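# Slide the orange-handled ring along the wire to green end

## Task

Carry the ring with the orange handle along the wire until it reaches the green part at the far end, and leave it hanging there by itself. Nothing, the ring included, may ever touch the thin grey section of the wire; one contact fails the task immediately. It only counts if the ring stays there without the robot supporting it, so release it and move the gripper away at the end. Knocking or placing anything off the table also fails.

## Robot and tools

Robot: one xArm7 (seven revolute joints) carrying a single parallel two-finger gripper. There is only one arm, so every command describes one gripper. The fingers extend along the gripper's +z axis and close toward each other along its y axis. The reported end_effector_position (link pinch) sits between the finger pads when they are shut, roughly 2 cm short of the tips; closing pushes the tips about 10 mm further along +z. Loose objects may occasionally get a small nudge from outside.

Frames: results report the gripper in the scene frame. Its origin is on the table surface right under the arm base, +z is up, and +y lies to the left when facing along +x. The base itself may be slightly tilted. Position is in metres, orientation is a quaternion in w,x,y,z order, velocities in m/s and rad/s. The printed hand position can be somewhat off, more so when the arm reaches far. grip_measured is the actual finger opening on the same -1..+1 scale as the command.

The 7-number row, used by both execute_actions and move: [dx, dy, dz, rx, ry, rz, opening], each a plain number between -1 and 1. The first six are an offset, not an absolute pose: they are expressed in the gripper's own axes and counted from the gripper pose printed in the most recent result that shows it (before any such result exists in the scene, and for later calls inside the same reply, from wherever the gripper is when that action begins). Scale: 1.0 in dx, dy or dz equals 0.6 m; 1.0 in rx, ry or rz equals 180 degrees, and those three form a single rotation vector. Every row in a list is measured from that same base pose, not from the row before it, so a row of zero offsets sends the gripper back to the base pose rather than holding still. The seventh number is absolute: +1 fully open (0.084 m), -1 closed.

execute_actions(actions, pictures): actions holds at most one item. An empty list just reports the state. {"rows": [...], "steps": n} plays 1 to 15 rows, one per control step of 1/30 s (n at most 15, default 15; the last row repeats if rows run out). {"steps": n} alone, up to 300, waits until n steps have gone by since the previous result. pictures true/false chooses whether camera images are returned (they are by default). A rejected call moves nothing.

move(target, speed): target is one 7-number row as above. The gripper follows a straight path toward that offset pose over 0.5 to 10 s (paths needing longer are cut off at 10 s). speed is the top path speed in m/s, 0.002 to 0.5, default 0.25; rotation is capped at twice that value in rad/s. It rotates the shorter way. The opening is applied as the move begins. The path ignores obstacles, the real gripper lags and can overshoot the requested speed, especially with the arm stretched out. The result adds a move: line with the outcome (done, off_target, moving, held, fault) and the active limits, plus the remaining distance to target. limits=paced means the sent pose was trimmed; limits=held means some steps were blocked, after which the arm may surge quickly.

wait(seconds): 0 to 10 s of letting the simulation run with no new command.

zoom_image(camera, region): enlarges part of the latest full image from cam_head_left, cam_head_right or cam_wrist (each 504x504). region is [x0, y0, x1, y1] in pixels from the top-left corner, no larger than 504 by 504.



Control behaviour: on every step the commanded pose is trimmed to lie within 70 mm and 16 degrees of the measured pose, then damped inverse kinematics chases it, favouring position over orientation. So a distant offset may take several actions; after an action the arm continues only to the last trimmed pose. Compare the reported pose with what you wanted and send the remainder next. A Hand target line shows where the controller is currently driving. Joints move at most 3.14 rad/s and the elbow cannot fully straighten. A pose unreachable line, and HELD on individual steps, mean the clearance check altered or blocked the command (a base mount counts as arm).

Gripping: to hold something, command an opening clearly smaller than grip_measured; the larger the gap, the harder the squeeze (about 24 N per pad at most). Fast closing can press harder. Re-sending the measured value still grips lightly.

Hazards: moving fast into contact, or aiming far beyond the point of contact, presses hard. Joint contact torque reaching its load limit (waist and shoulder 47, upper arm roll, elbow and forearm roll 28.2, wrist pitch and roll 18.8 N m; a carried object adds to this) triggers a torque fault: the arm backs off, freezes 10 s and drops the rest of the call. Carrying load warms motors; MOTOR HOT appears from 65 °C and at 80 °C brakes lock the arm (OVER-TEMPERATURE FAULT) until it cools. Avoid any contact with the grey wire section, avoid dropping the ring or knocking items off the table, and move smoothly with modest effort. Finish by opening the fingers and withdrawing so the ring hangs unsupported on the green end.

Each tool is called after "Request:" as a command line: name --argument value for each argument, lists and objects as JSON in quotes; but a table of rows of numbers goes row by row, as --pt "numbers of a row", without its own name.

## Session

Request:
execute_actions --actions '[]'

Request:
zoom_image --camera "cam_head_left" --region '[200,70,450,320]'

Scene clock: 0.00 s of 4900.00 s.
end_effector_position=(+0.0574, -0.3791, +0.2540) grip_measured=+1.00 end_effector_quat_wxyz=(-0.013, +0.890, -0.456, -0.007) end_effector_velocity=(-0.000, +0.000, -0.000) end_effector_angular_velocity=(+0.001, +0.001, +0.002)
Joint positions: [-1.394 -0.187 -0.049  0.704 -0.006  0.913 -0.47   0.084]
Joint velocities: [ 0.001 -0.    -0.001 -0.001 -0.001 -0.    -0.001  0.   ]
Hand target: +0.057, -0.379, +0.254; -0.013, +0.890, -0.456, -0.007

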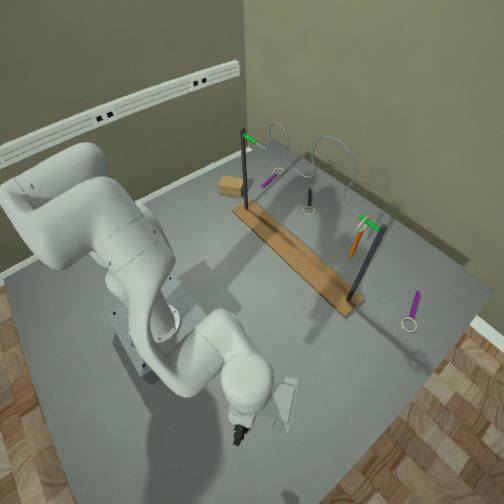

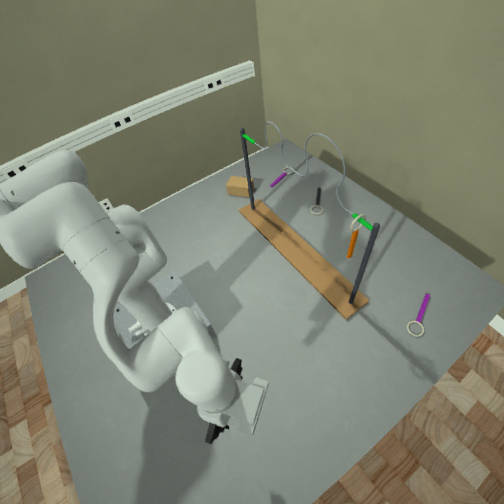

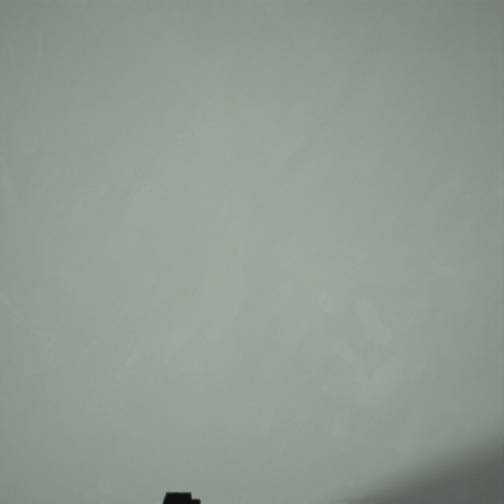

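Region (200, 70, 450, 320) of cam_head_left's 504x504 image, scaled by 2.016, with more detail than that image has.

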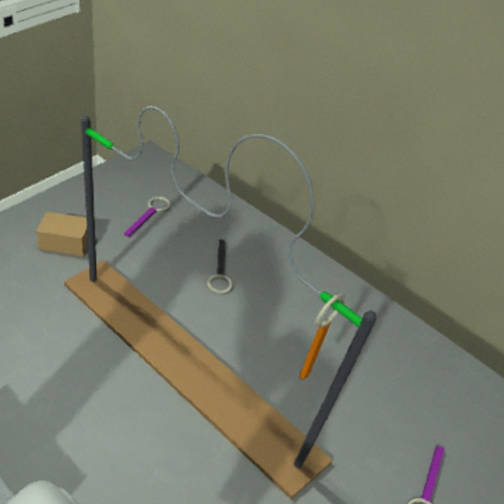

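Request:
move --target '[0.031,-0.47,-0.25,0,0,-0.301,-0.1]'

Request:
move --target '[0,0,0,0,0.5,0,-0.1]'

Request:
move --target '[0,-0.2,0,0,0,0,-0.1]' --speed 0.15

Scene clock: 7.47 s of 4900.00 s.
end_effector_position=(+0.2960, -0.2340, +0.4085) grip_measured=-0.11 end_effector_quat_wxyz=(-0.014, +1.000, -0.001, -0.000) end_effector_velocity=(+0.004, +0.002, +0.003) end_effector_angular_velocity=(-0.002, -0.004, +0.010)
Joint positions: [-1.002 -0.352  0.255  1.016  0.105  1.373 -0.76   0.039]
Joint velocities: [ 0.005  0.002  0.004  0.01   0.002  0.003 -0.001 -0.   ]
Hand target: +0.296, -0.234, +0.409; -0.014, +1.000, -0.001, -0.000
Off the commanded pose: 0.001 m, 0 deg.
After step 90, 2.10 s passed at rest.
move: done

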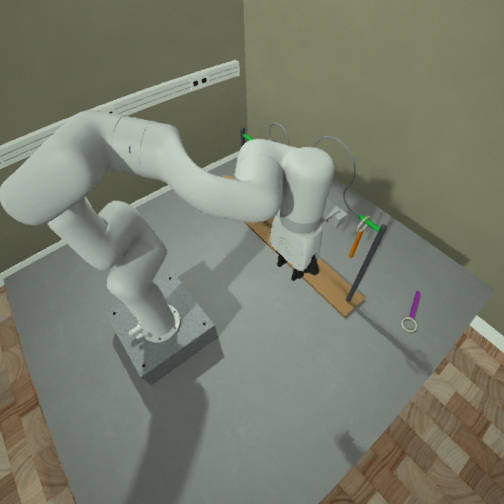

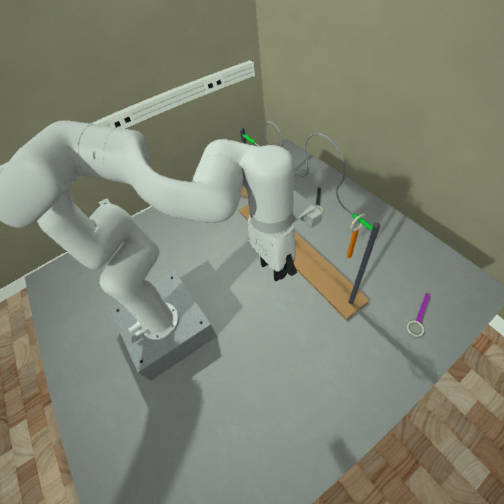

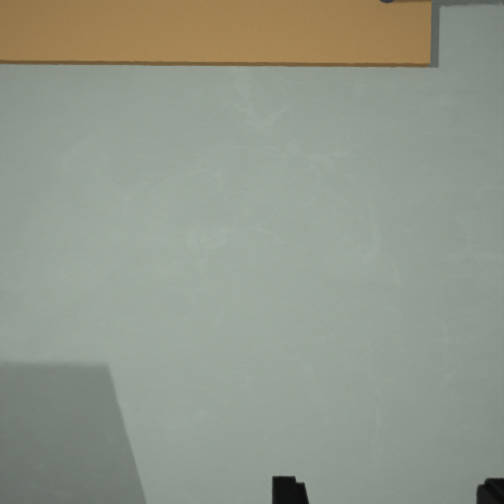

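Scene clock: 11.13 s of 4900.00 s.
end_effector_position=(+0.2964, -0.2338, +0.4091) grip_measured=-0.11 end_effector_quat_wxyz=(-0.010, +0.707, -0.010, +0.708) end_effector_velocity=(+0.000, +0.001, -0.001) end_effector_angular_velocity=(-0.001, -0.008, +0.004)
Joint positions: [-0.483 -0.828 -0.743  0.236  1.555  0.831 -2.354  0.039]
Joint velocities: [ 0.005  0.005 -0.011 -0.001  0.003  0.01  -0.012 -0.   ]
Hand target: +0.296, -0.234, +0.409; -0.010, +0.706, -0.010, +0.708
Off the commanded pose: 0.001 m, 0 deg.
move: done

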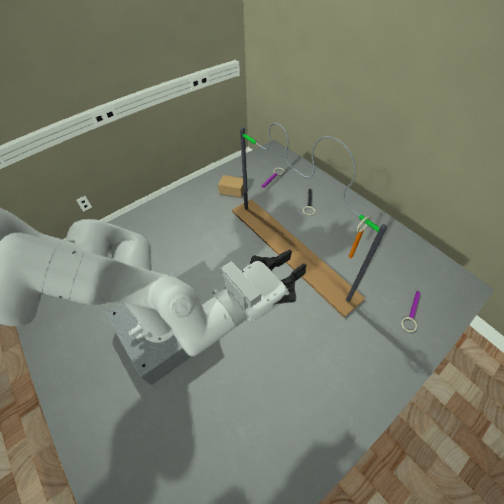

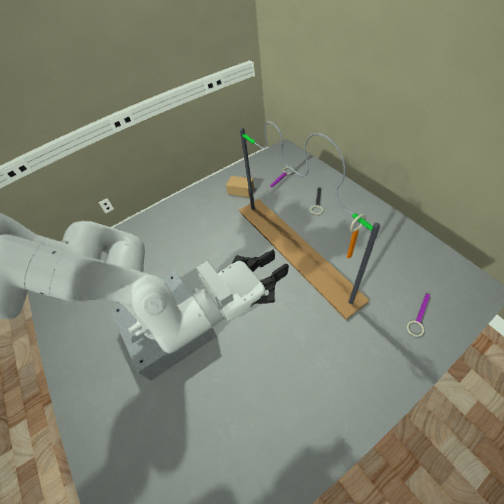

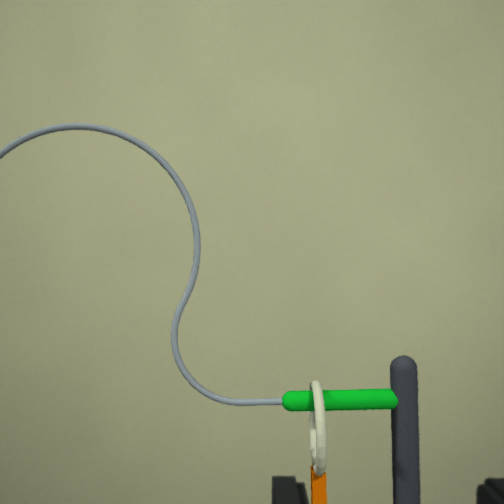

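Scene clock: 12.20 s of 4900.00 s.
end_effector_position=(+0.2984, -0.1905, +0.4086) grip_measured=-0.11 end_effector_quat_wxyz=(-0.011, +0.706, -0.007, +0.708) end_effector_velocity=(-0.000, -0.001, +0.001) end_effector_angular_velocity=(-0.004, -0.001, -0.001)
Joint positions: [-0.544 -0.999 -0.601  0.107  1.609  0.752 -2.307  0.039]
Joint velocities: [-0.001 -0.     0.001  0.003 -0.002  0.    -0.     0.   ]
Hand target: +0.298, -0.190, +0.409; -0.011, +0.706, -0.007, +0.708
Off the commanded pose: 0.077 m, 0 deg; position clipped at the last step of the last action.
move: held; limits=paced,held; held on 18 of 32 steps, including the last
pose unreachable: on one or more control steps of this call an arm could not follow its commanded pose, so it was not sent that pose on those steps. On the call's last step it was still not sent that pose. It may still have moved: this result reports where it is.
cause: the commanded pose would bring two parts of the arm too close to each other (joints 2 (shoulder) to 5 (forearm roll) lie between them).

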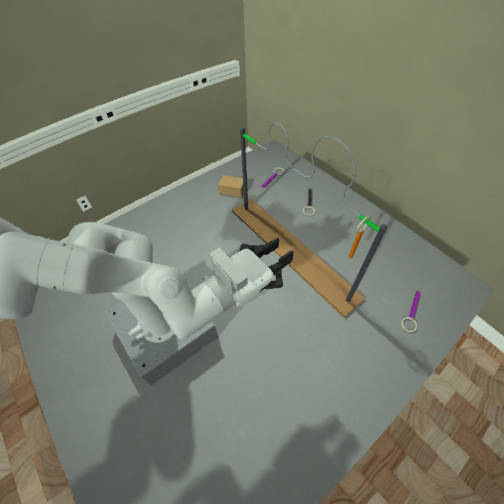

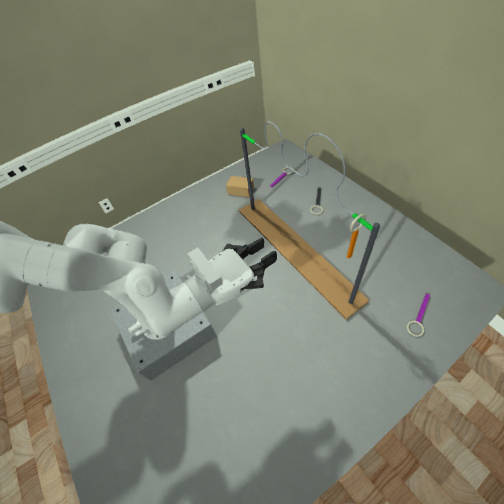

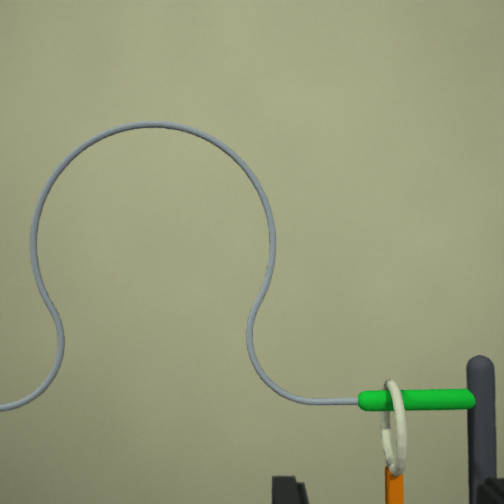

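Request:
execute_actions --actions '[]'

Scene clock: 37.10 s of 4900.00 s.
end_effector_position=(+0.2984, -0.1905, +0.4086) grip_measured=-0.11 end_effector_quat_wxyz=(-0.011, +0.706, -0.007, +0.708) end_effector_velocity=(+0.000, +0.000, -0.000) end_effector_angular_velocity=(+0.001, +0.000, -0.000)
Joint positions: [-0.544 -0.999 -0.601  0.107  1.609  0.752 -2.307  0.039]
Joint velocities: [ 0.    -0.    -0.    -0.001  0.    -0.     0.     0.   ]
Hand target: +0.298, -0.190, +0.409; -0.011, +0.706, -0.007, +0.708
Off the commanded pose: 0.077 m, 0 deg; position clipped at the last step of the last action.
Steps of this call (steps 1 to 90: nothing new was sent; then 21.90 s passed at rest). Readings (end_effector_position):
1: (+0.2984, -0.1905, +0.4086)
2: (+0.2984, -0.1905, +0.4086)
4: (+0.2984, -0.1905, +0.4086)
8: (+0.2984, -0.1905, +0.4086)
90: the state above

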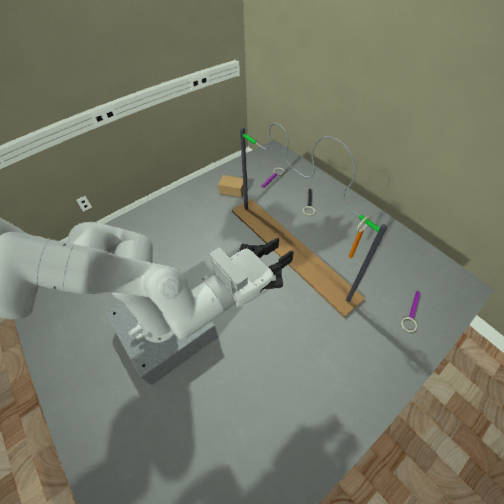

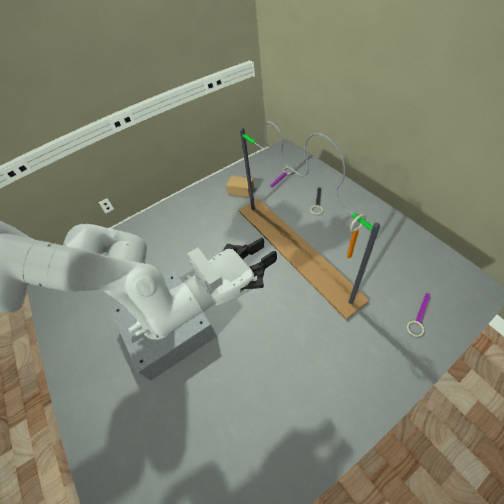

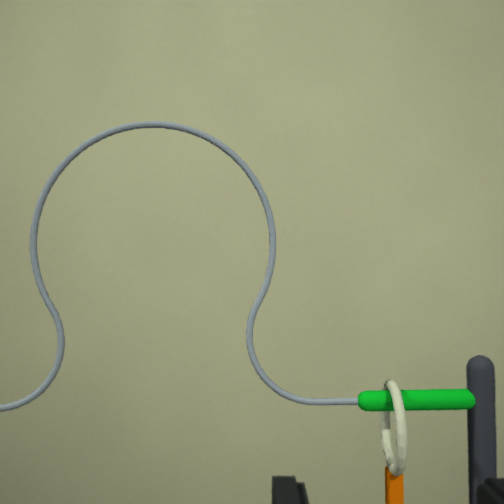

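Request:
move --target '[0.03,-0.2,0.16,0,0,0,-0.1]' --speed 0.15

Request:
move --target '[0,-0.25,0,0,0,0,-0.1]' --speed 0.15

Request:
move --target '[0,-0.2,-0.08,0,0,0,-0.1]' --speed 0.15

Scene clock: 44.77 s of 4900.00 s.
end_effector_position=(+0.3936, -0.0706, +0.4304) grip_measured=-0.11 end_effector_quat_wxyz=(-0.011, +0.705, -0.007, +0.709) end_effector_velocity=(+0.001, +0.001, +0.001) end_effector_angular_velocity=(-0.000, -0.005, -0.007)
Joint positions: [-0.32  -0.878  0.042  0.189  2.619  0.584 -2.639  0.039]
Joint velocities: [-0.004  0.005  0.013  0.003  0.026  0.004 -0.014  0.   ]
Hand target: +0.394, -0.071, +0.430; -0.011, +0.705, -0.007, +0.709
Off the commanded pose: 0.001 m, 0 deg.
After step 90, 2.77 s passed at rest.
move: done

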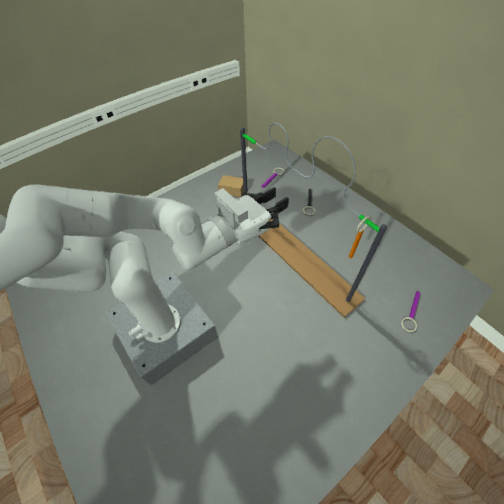

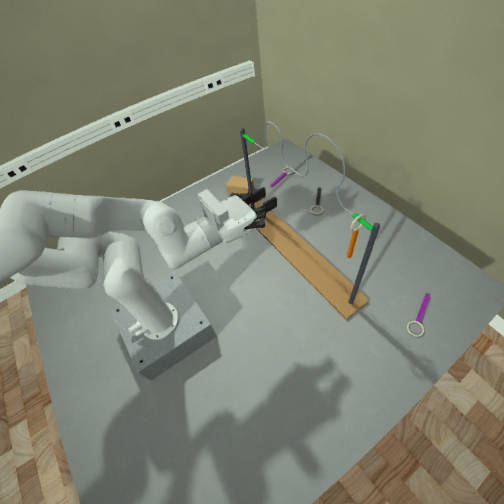

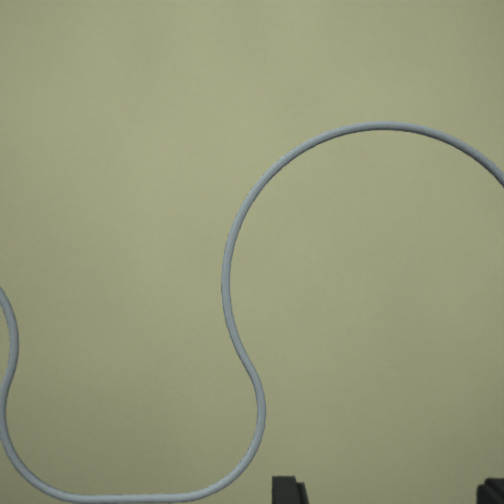

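Scene clock: 46.20 s of 4900.00 s.
end_effector_position=(+0.3928, +0.0787, +0.4341) grip_measured=-0.11 end_effector_quat_wxyz=(-0.011, +0.705, -0.007, +0.709) end_effector_velocity=(+0.000, +0.002, +0.001) end_effector_angular_velocity=(-0.002, -0.003, -0.012)
Joint positions: [-0.28  -0.986  0.633  0.274  3.437  0.375 -2.88   0.039]
Joint velocities: [-0.015 -0.007  0.025  0.007  0.034 -0.007 -0.013  0.   ]
Hand target: +0.393, +0.079, +0.434; -0.011, +0.705, -0.007, +0.709
Off the commanded pose: 0.001 m, 0 deg.
move: done

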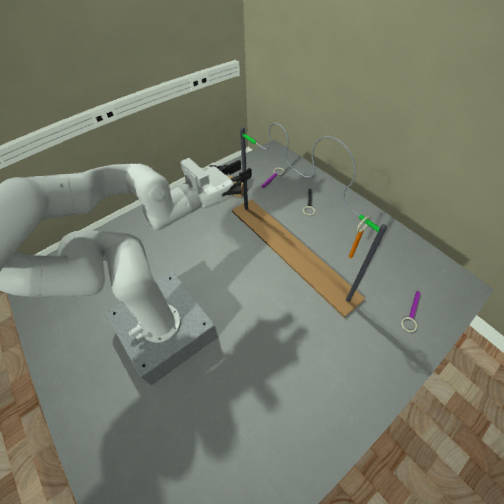

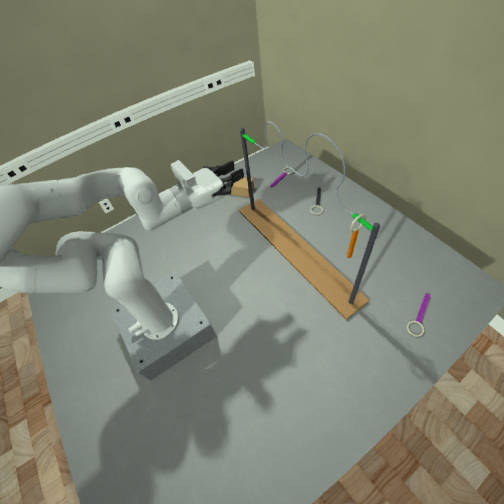

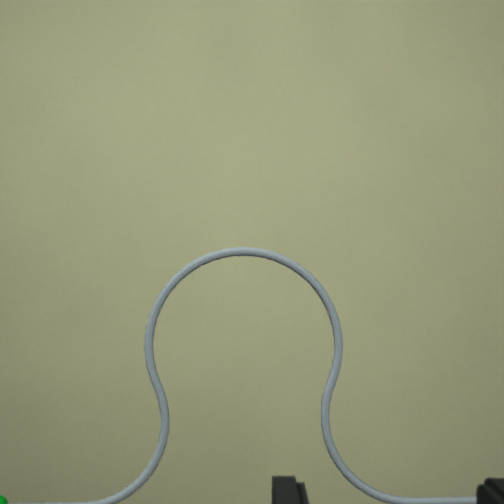

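Scene clock: 47.53 s of 4900.00 s.
end_effector_position=(+0.3446, +0.1974, +0.4365) grip_measured=-0.11 end_effector_quat_wxyz=(-0.011, +0.705, -0.007, +0.709) end_effector_velocity=(-0.001, +0.001, -0.000) end_effector_angular_velocity=(+0.002, +0.002, -0.011)
Joint positions: [-0.373 -1.36   1.002  0.43   4.027 -0.024 -3.039  0.039]
Joint velocities: [-0.018 -0.031  0.008  0.009  0.021 -0.033 -0.001  0.   ]
Hand target: +0.344, +0.198, +0.437; -0.010, +0.705, -0.007, +0.709
Off the commanded pose: 0.001 m, 0 deg.
move: done

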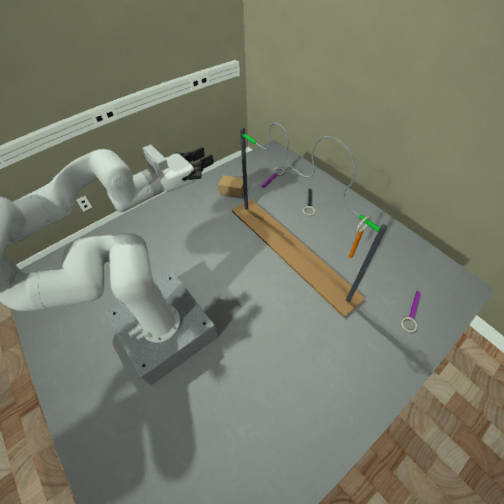

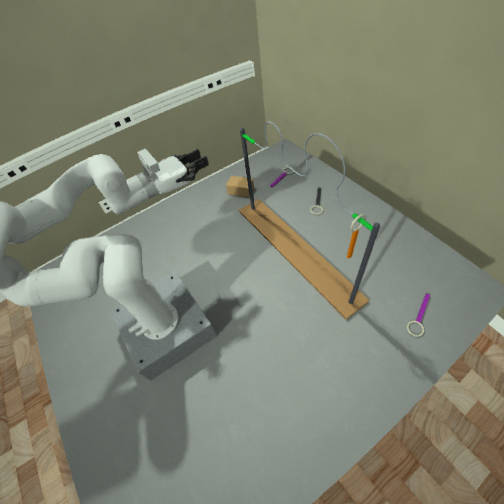

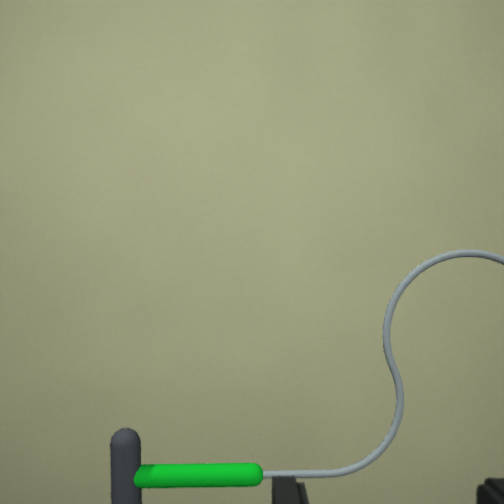

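Request:
move --target '[0,0.2,0.08,0,0,0,-0.1]' --speed 0.15

Request:
move --target '[0,0.25,0,0,0,0,-0.1]' --speed 0.15

Request:
move --target '[-0.1,0.285,0,0,0,0,-0.1]' --speed 0.15

Request:
move --target '[-0.2,0,0.12,0,0,0,-0.1]' --speed 0.15

Scene clock: 64.73 s of 4900.00 s.
end_effector_position=(+0.3930, +0.0787, +0.4340) grip_measured=-0.11 end_effector_quat_wxyz=(-0.012, +0.705, -0.006, +0.709) end_effector_velocity=(+0.001, -0.002, -0.001) end_effector_angular_velocity=(+0.001, +0.003, +0.002)
Joint positions: [-0.269 -0.979  0.618  0.272  3.445  0.379 -2.901  0.039]
Joint velocities: [ 0.003  0.007 -0.012 -0.003 -0.018  0.005  0.006 -0.   ]
Hand target: +0.393, +0.078, +0.434; -0.012, +0.705, -0.006, +0.709
Off the commanded pose: 0.001 m, 0 deg.
After step 90, 12.83 s passed at rest.
move: done

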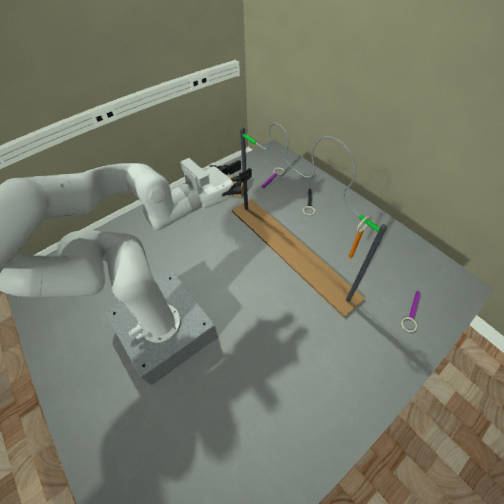

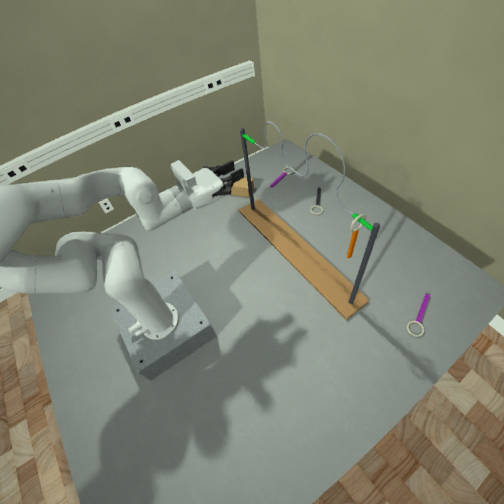

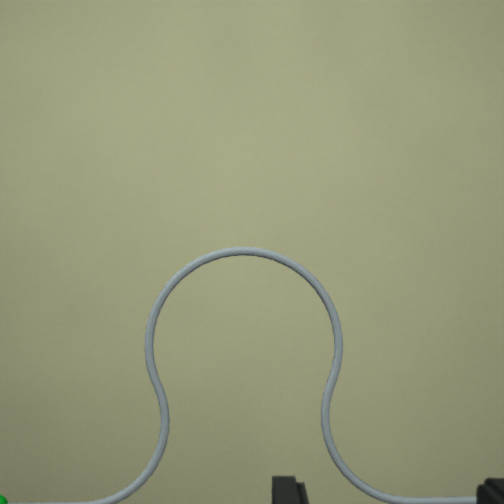

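Scene clock: 66.23 s of 4900.00 s.
end_effector_position=(+0.3939, -0.0708, +0.4302) grip_measured=-0.11 end_effector_quat_wxyz=(-0.012, +0.705, -0.006, +0.709) end_effector_velocity=(+0.001, -0.001, +0.001) end_effector_angular_velocity=(+0.002, -0.002, +0.005)
Joint positions: [-0.307 -0.875  0.026  0.191  2.62   0.581 -2.653  0.039]
Joint velocities: [ 0.001  0.006 -0.012  0.003 -0.019  0.006  0.008  0.   ]
Hand target: +0.394, -0.071, +0.430; -0.012, +0.705, -0.006, +0.709
Off the commanded pose: 0.001 m, 0 deg.
move: done

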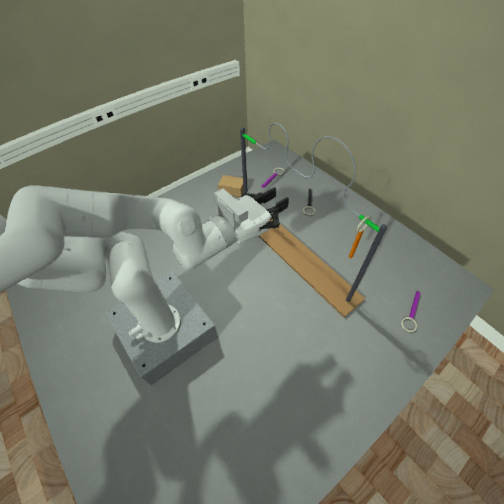

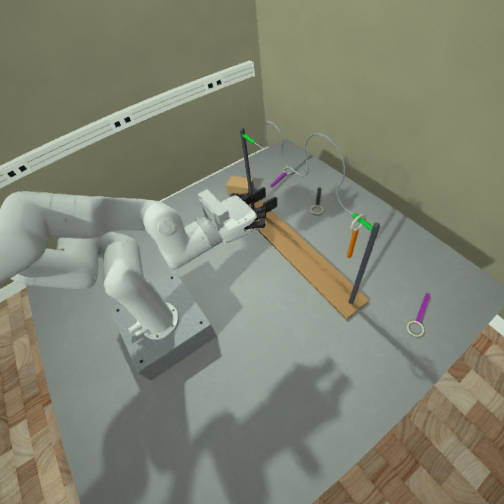

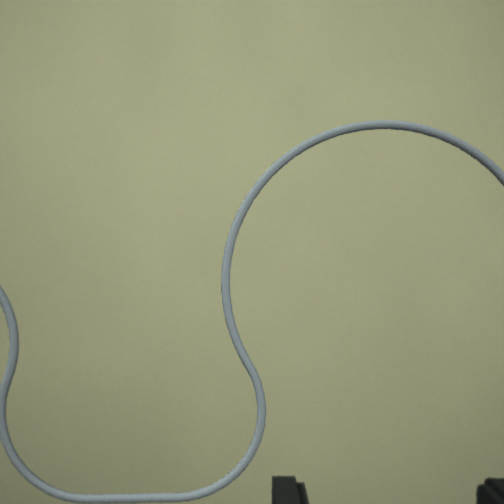

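Scene clock: 67.93 s of 4900.00 s.
end_effector_position=(+0.3955, -0.2392, +0.3657) grip_measured=-0.11 end_effector_quat_wxyz=(-0.013, +0.705, -0.006, +0.709) end_effector_velocity=(+0.000, -0.002, -0.001) end_effector_angular_velocity=(+0.002, -0.003, +0.001)
Joint positions: [-0.503 -0.254 -0.463  0.403  2.058  1.141 -2.635  0.039]
Joint velocities: [-0.001  0.012 -0.005  0.005 -0.002  0.012  0.     0.   ]
Hand target: +0.395, -0.240, +0.365; -0.013, +0.705, -0.006, +0.709
Off the commanded pose: 0.001 m, 0 deg.
move: done

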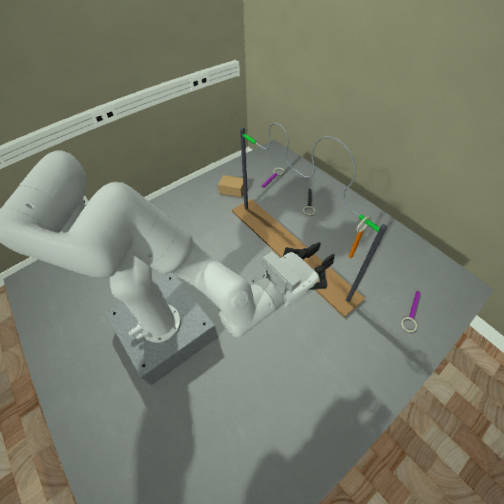

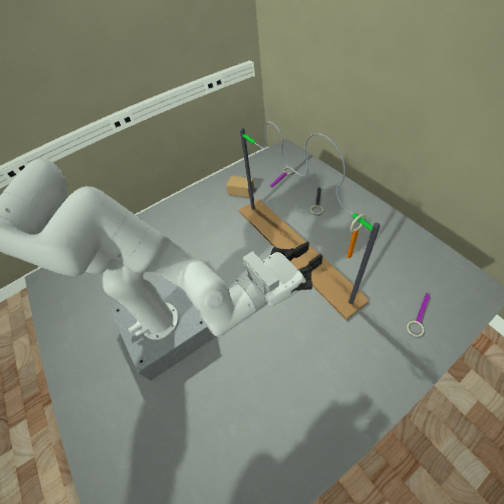

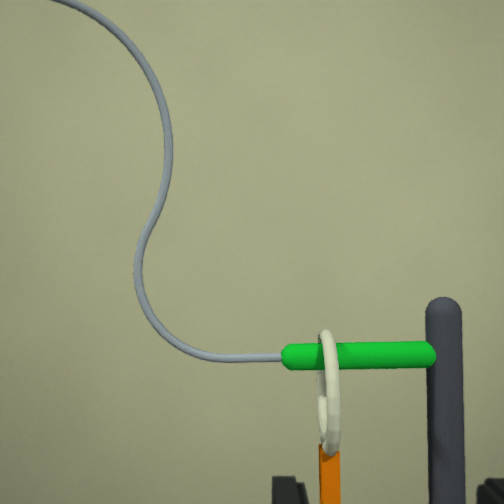

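Scene clock: 69.37 s of 4900.00 s.
end_effector_position=(+0.4680, -0.2354, +0.2465) grip_measured=-0.11 end_effector_quat_wxyz=(-0.014, +0.705, -0.007, +0.709) end_effector_velocity=(+0.001, +0.001, -0.002) end_effector_angular_velocity=(+0.002, +0.001, +0.001)
Joint positions: [-0.426  0.338 -0.383  0.581  2.369  1.475 -2.844  0.039]
Joint velocities: [-0.     0.007  0.003  0.002  0.003  0.003 -0.001  0.   ]
Hand target: +0.468, -0.235, +0.246; -0.014, +0.705, -0.007, +0.709
Off the commanded pose: 0.000 m, 0 deg.
move: done

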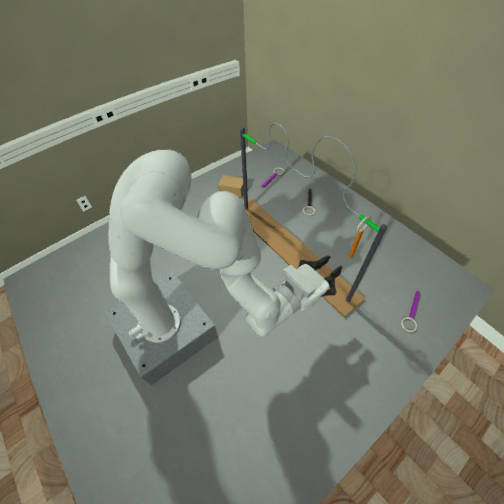

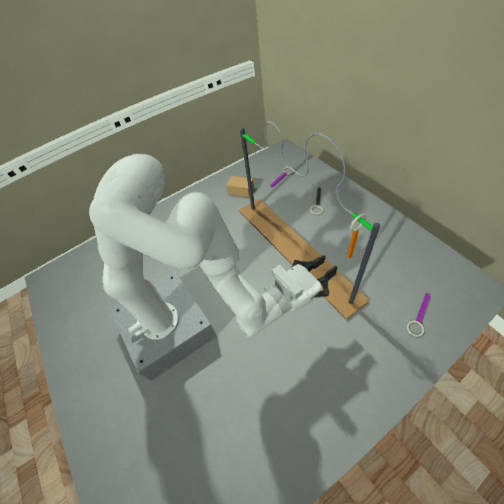

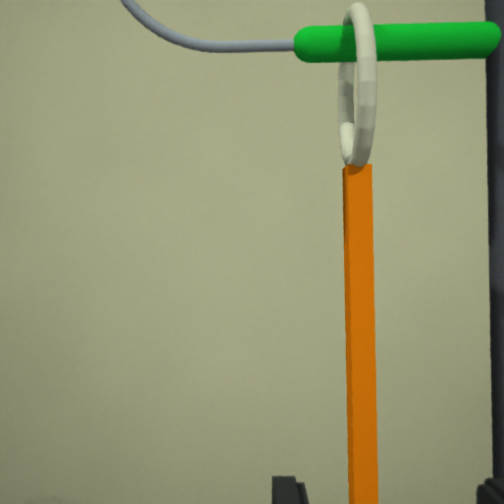

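Request:
move --target '[0.032,0.012,0.17,0,0,0,-0.1]' --speed 0.08

Scene clock: 74.73 s of 4900.00 s.
end_effector_position=(+0.5696, -0.2426, +0.2659) grip_measured=-0.11 end_effector_quat_wxyz=(-0.014, +0.705, -0.007, +0.709) end_effector_velocity=(+0.002, +0.001, +0.001) end_effector_angular_velocity=(+0.000, -0.003, +0.002)
Joint positions: [-0.341  0.438 -0.298  0.864  2.519  1.282 -2.761  0.039]
Joint velocities: [ 0.002  0.002  0.002  0.006  0.002 -0.001  0.001 -0.   ]
Hand target: +0.570, -0.242, +0.266; -0.014, +0.705, -0.007, +0.709
Off the commanded pose: 0.001 m, 0 deg.
After step 90, 0.67 s passed at rest.
move: done

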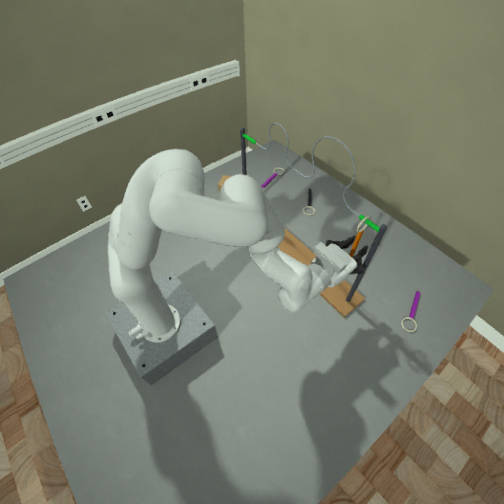

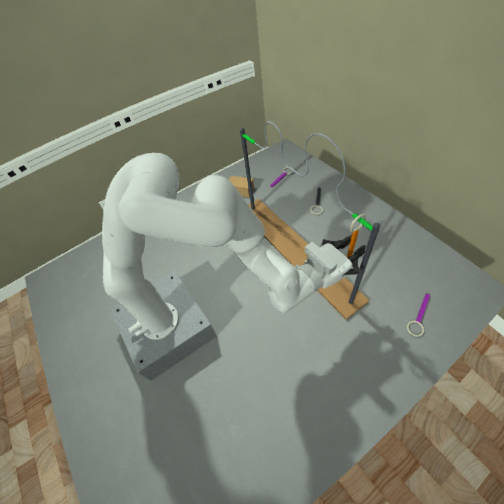

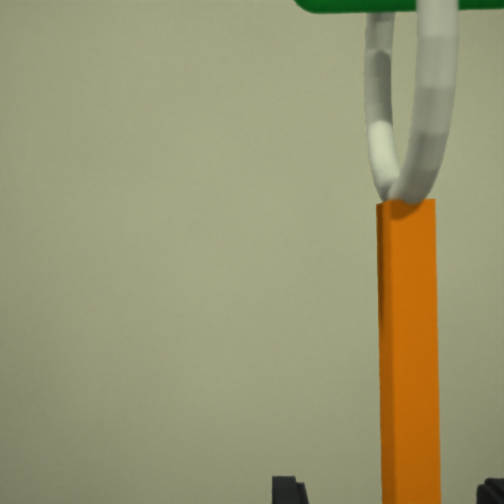

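Request:
move --target '[0,0,0.012,0,0,0,-0.1]' --speed 0.05

Request:
move --target '[0,0,0,0,0,0,-1]'

Request:
move --target '[0.03,0,0,0,0,0,-1]' --speed 0.04

Request:
move --target '[0.03,0,-0.089,0,-0.1667,0,-1]' --speed 0.07

Scene clock: 80.03 s of 4900.00 s.
end_effector_position=(+0.5767, -0.2426, +0.2659) grip_measured=-0.11 end_effector_quat_wxyz=(-0.014, +0.705, -0.007, +0.709) end_effector_velocity=(+0.001, -0.002, -0.000) end_effector_angular_velocity=(+0.000, +0.001, -0.003)
Joint positions: [-0.337  0.45  -0.293  0.886  2.528  1.272 -2.757  0.039]
Joint velocities: [-0.001  0.003  0.     0.004  0.002 -0.003  0.001  0.   ]
Hand target: +0.577, -0.243, +0.266; -0.014, +0.705, -0.007, +0.709
Off the commanded pose: 0.000 m, 0 deg.
After step 90, 1.60 s passed at rest.
move: done

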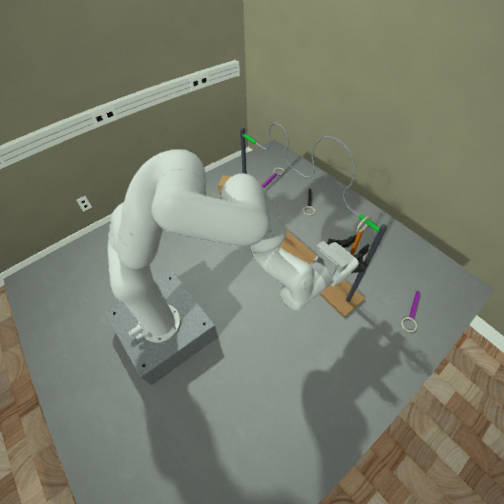

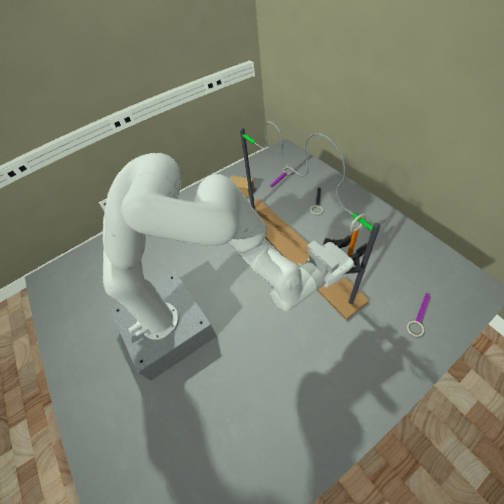

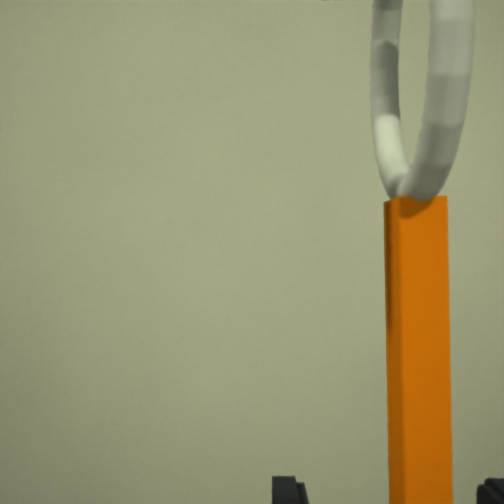

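Scene clock: 80.53 s of 4900.00 s.
end_effector_position=(+0.5767, -0.2426, +0.2659) grip_measured=-0.82 end_effector_quat_wxyz=(-0.014, +0.705, -0.007, +0.709) end_effector_velocity=(+0.001, +0.000, +0.001) end_effector_angular_velocity=(-0.002, -0.002, +0.002)
Joint positions: [-0.337  0.45  -0.293  0.886  2.528  1.272 -2.757  0.008]
Joint velocities: [ 0.001  0.    -0.     0.003 -0.001  0.     0.    -0.   ]
Hand target: +0.577, -0.243, +0.266; -0.014, +0.705, -0.007, +0.709
Off the commanded pose: 0.000 m, 0 deg.
move: done

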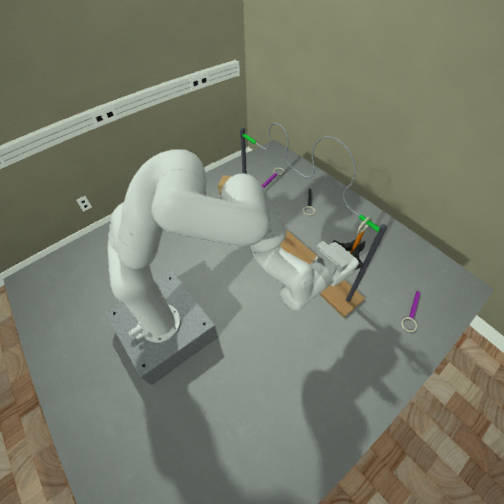

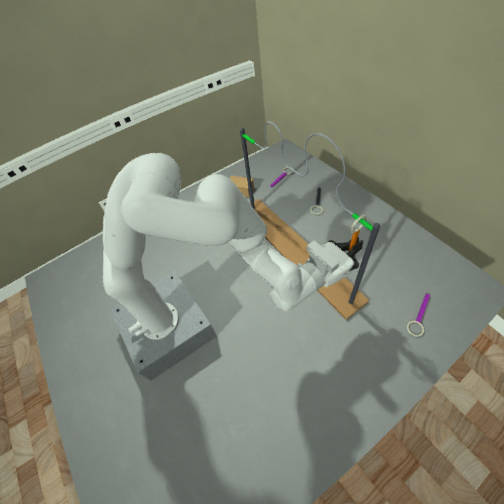

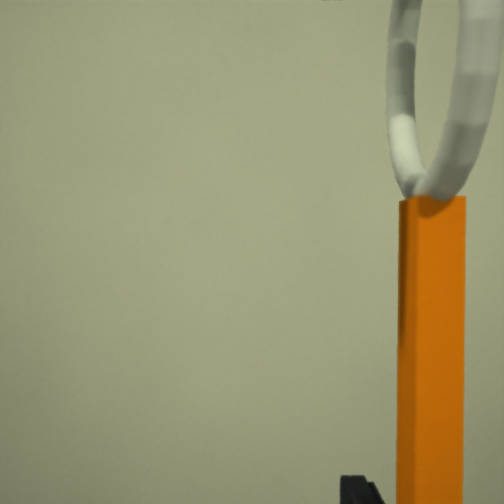

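Scene clock: 81.33 s of 4900.00 s.
end_effector_position=(+0.5766, -0.2430, +0.2836) grip_measured=-0.82 end_effector_quat_wxyz=(-0.014, +0.705, -0.007, +0.709) end_effector_velocity=(-0.001, +0.001, -0.000) end_effector_angular_velocity=(+0.002, +0.003, +0.000)
Joint positions: [-0.33   0.401 -0.298  0.88   2.513  1.233 -2.739  0.008]
Joint velocities: [ 0.001 -0.003 -0.    -0.002 -0.001 -0.004  0.002 -0.   ]
Hand target: +0.577, -0.243, +0.284; -0.014, +0.705, -0.007, +0.709
Off the commanded pose: 0.000 m, 0 deg.
move: done

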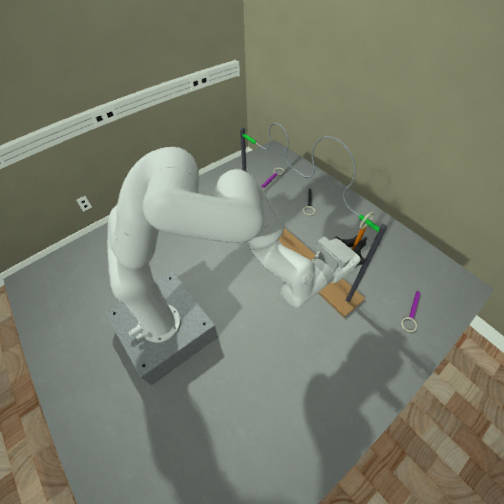

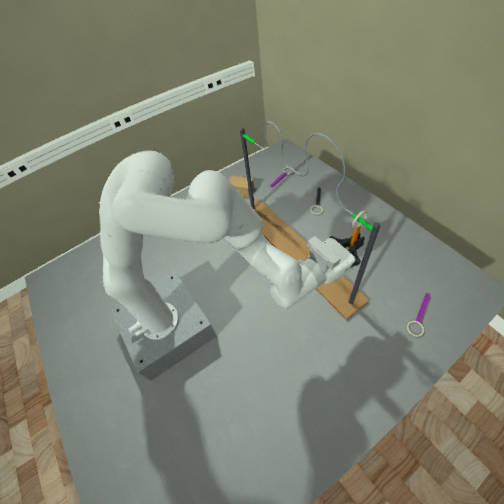

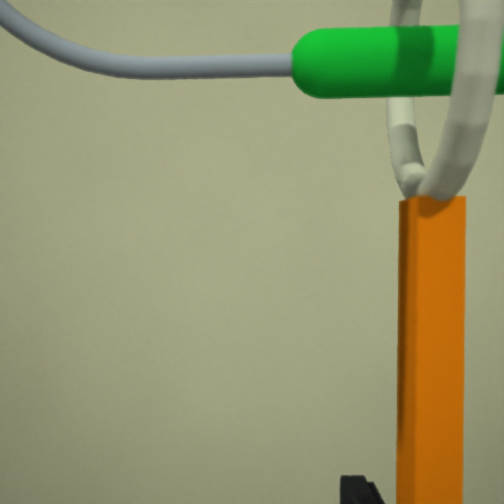

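Scene clock: 85.40 s of 4900.00 s.
end_effector_position=(+0.5232, -0.2440, +0.3012) grip_measured=-0.82 end_effector_quat_wxyz=(-0.014, +0.864, -0.004, +0.502) end_effector_velocity=(-0.001, +0.000, -0.001) end_effector_angular_velocity=(+0.003, +0.013, +0.002)
Joint positions: [-0.245  0.094 -0.307  0.883  1.933  0.525 -2.225  0.008]
Joint velocities: [ 0.001 -0.001  0.    -0.    -0.025 -0.007  0.025 -0.   ]
Hand target: +0.523, -0.244, +0.301; -0.015, +0.865, -0.004, +0.502
Off the commanded pose: 0.000 m, 0 deg.
move: done

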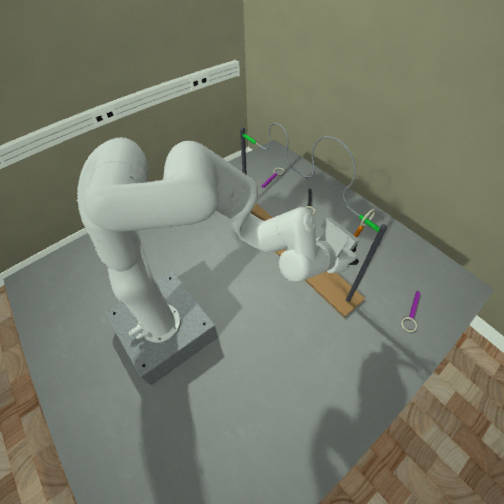

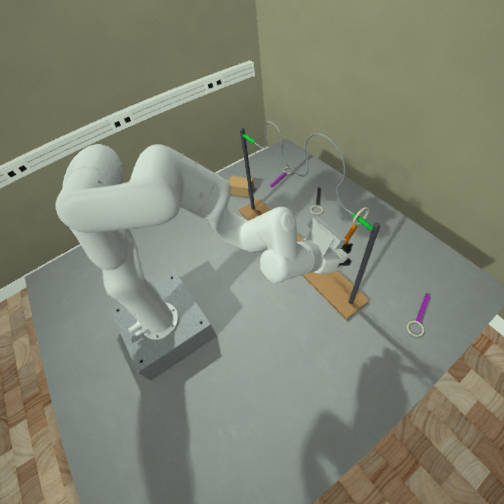

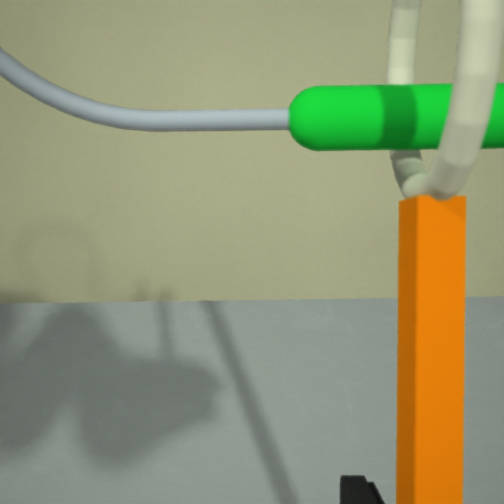

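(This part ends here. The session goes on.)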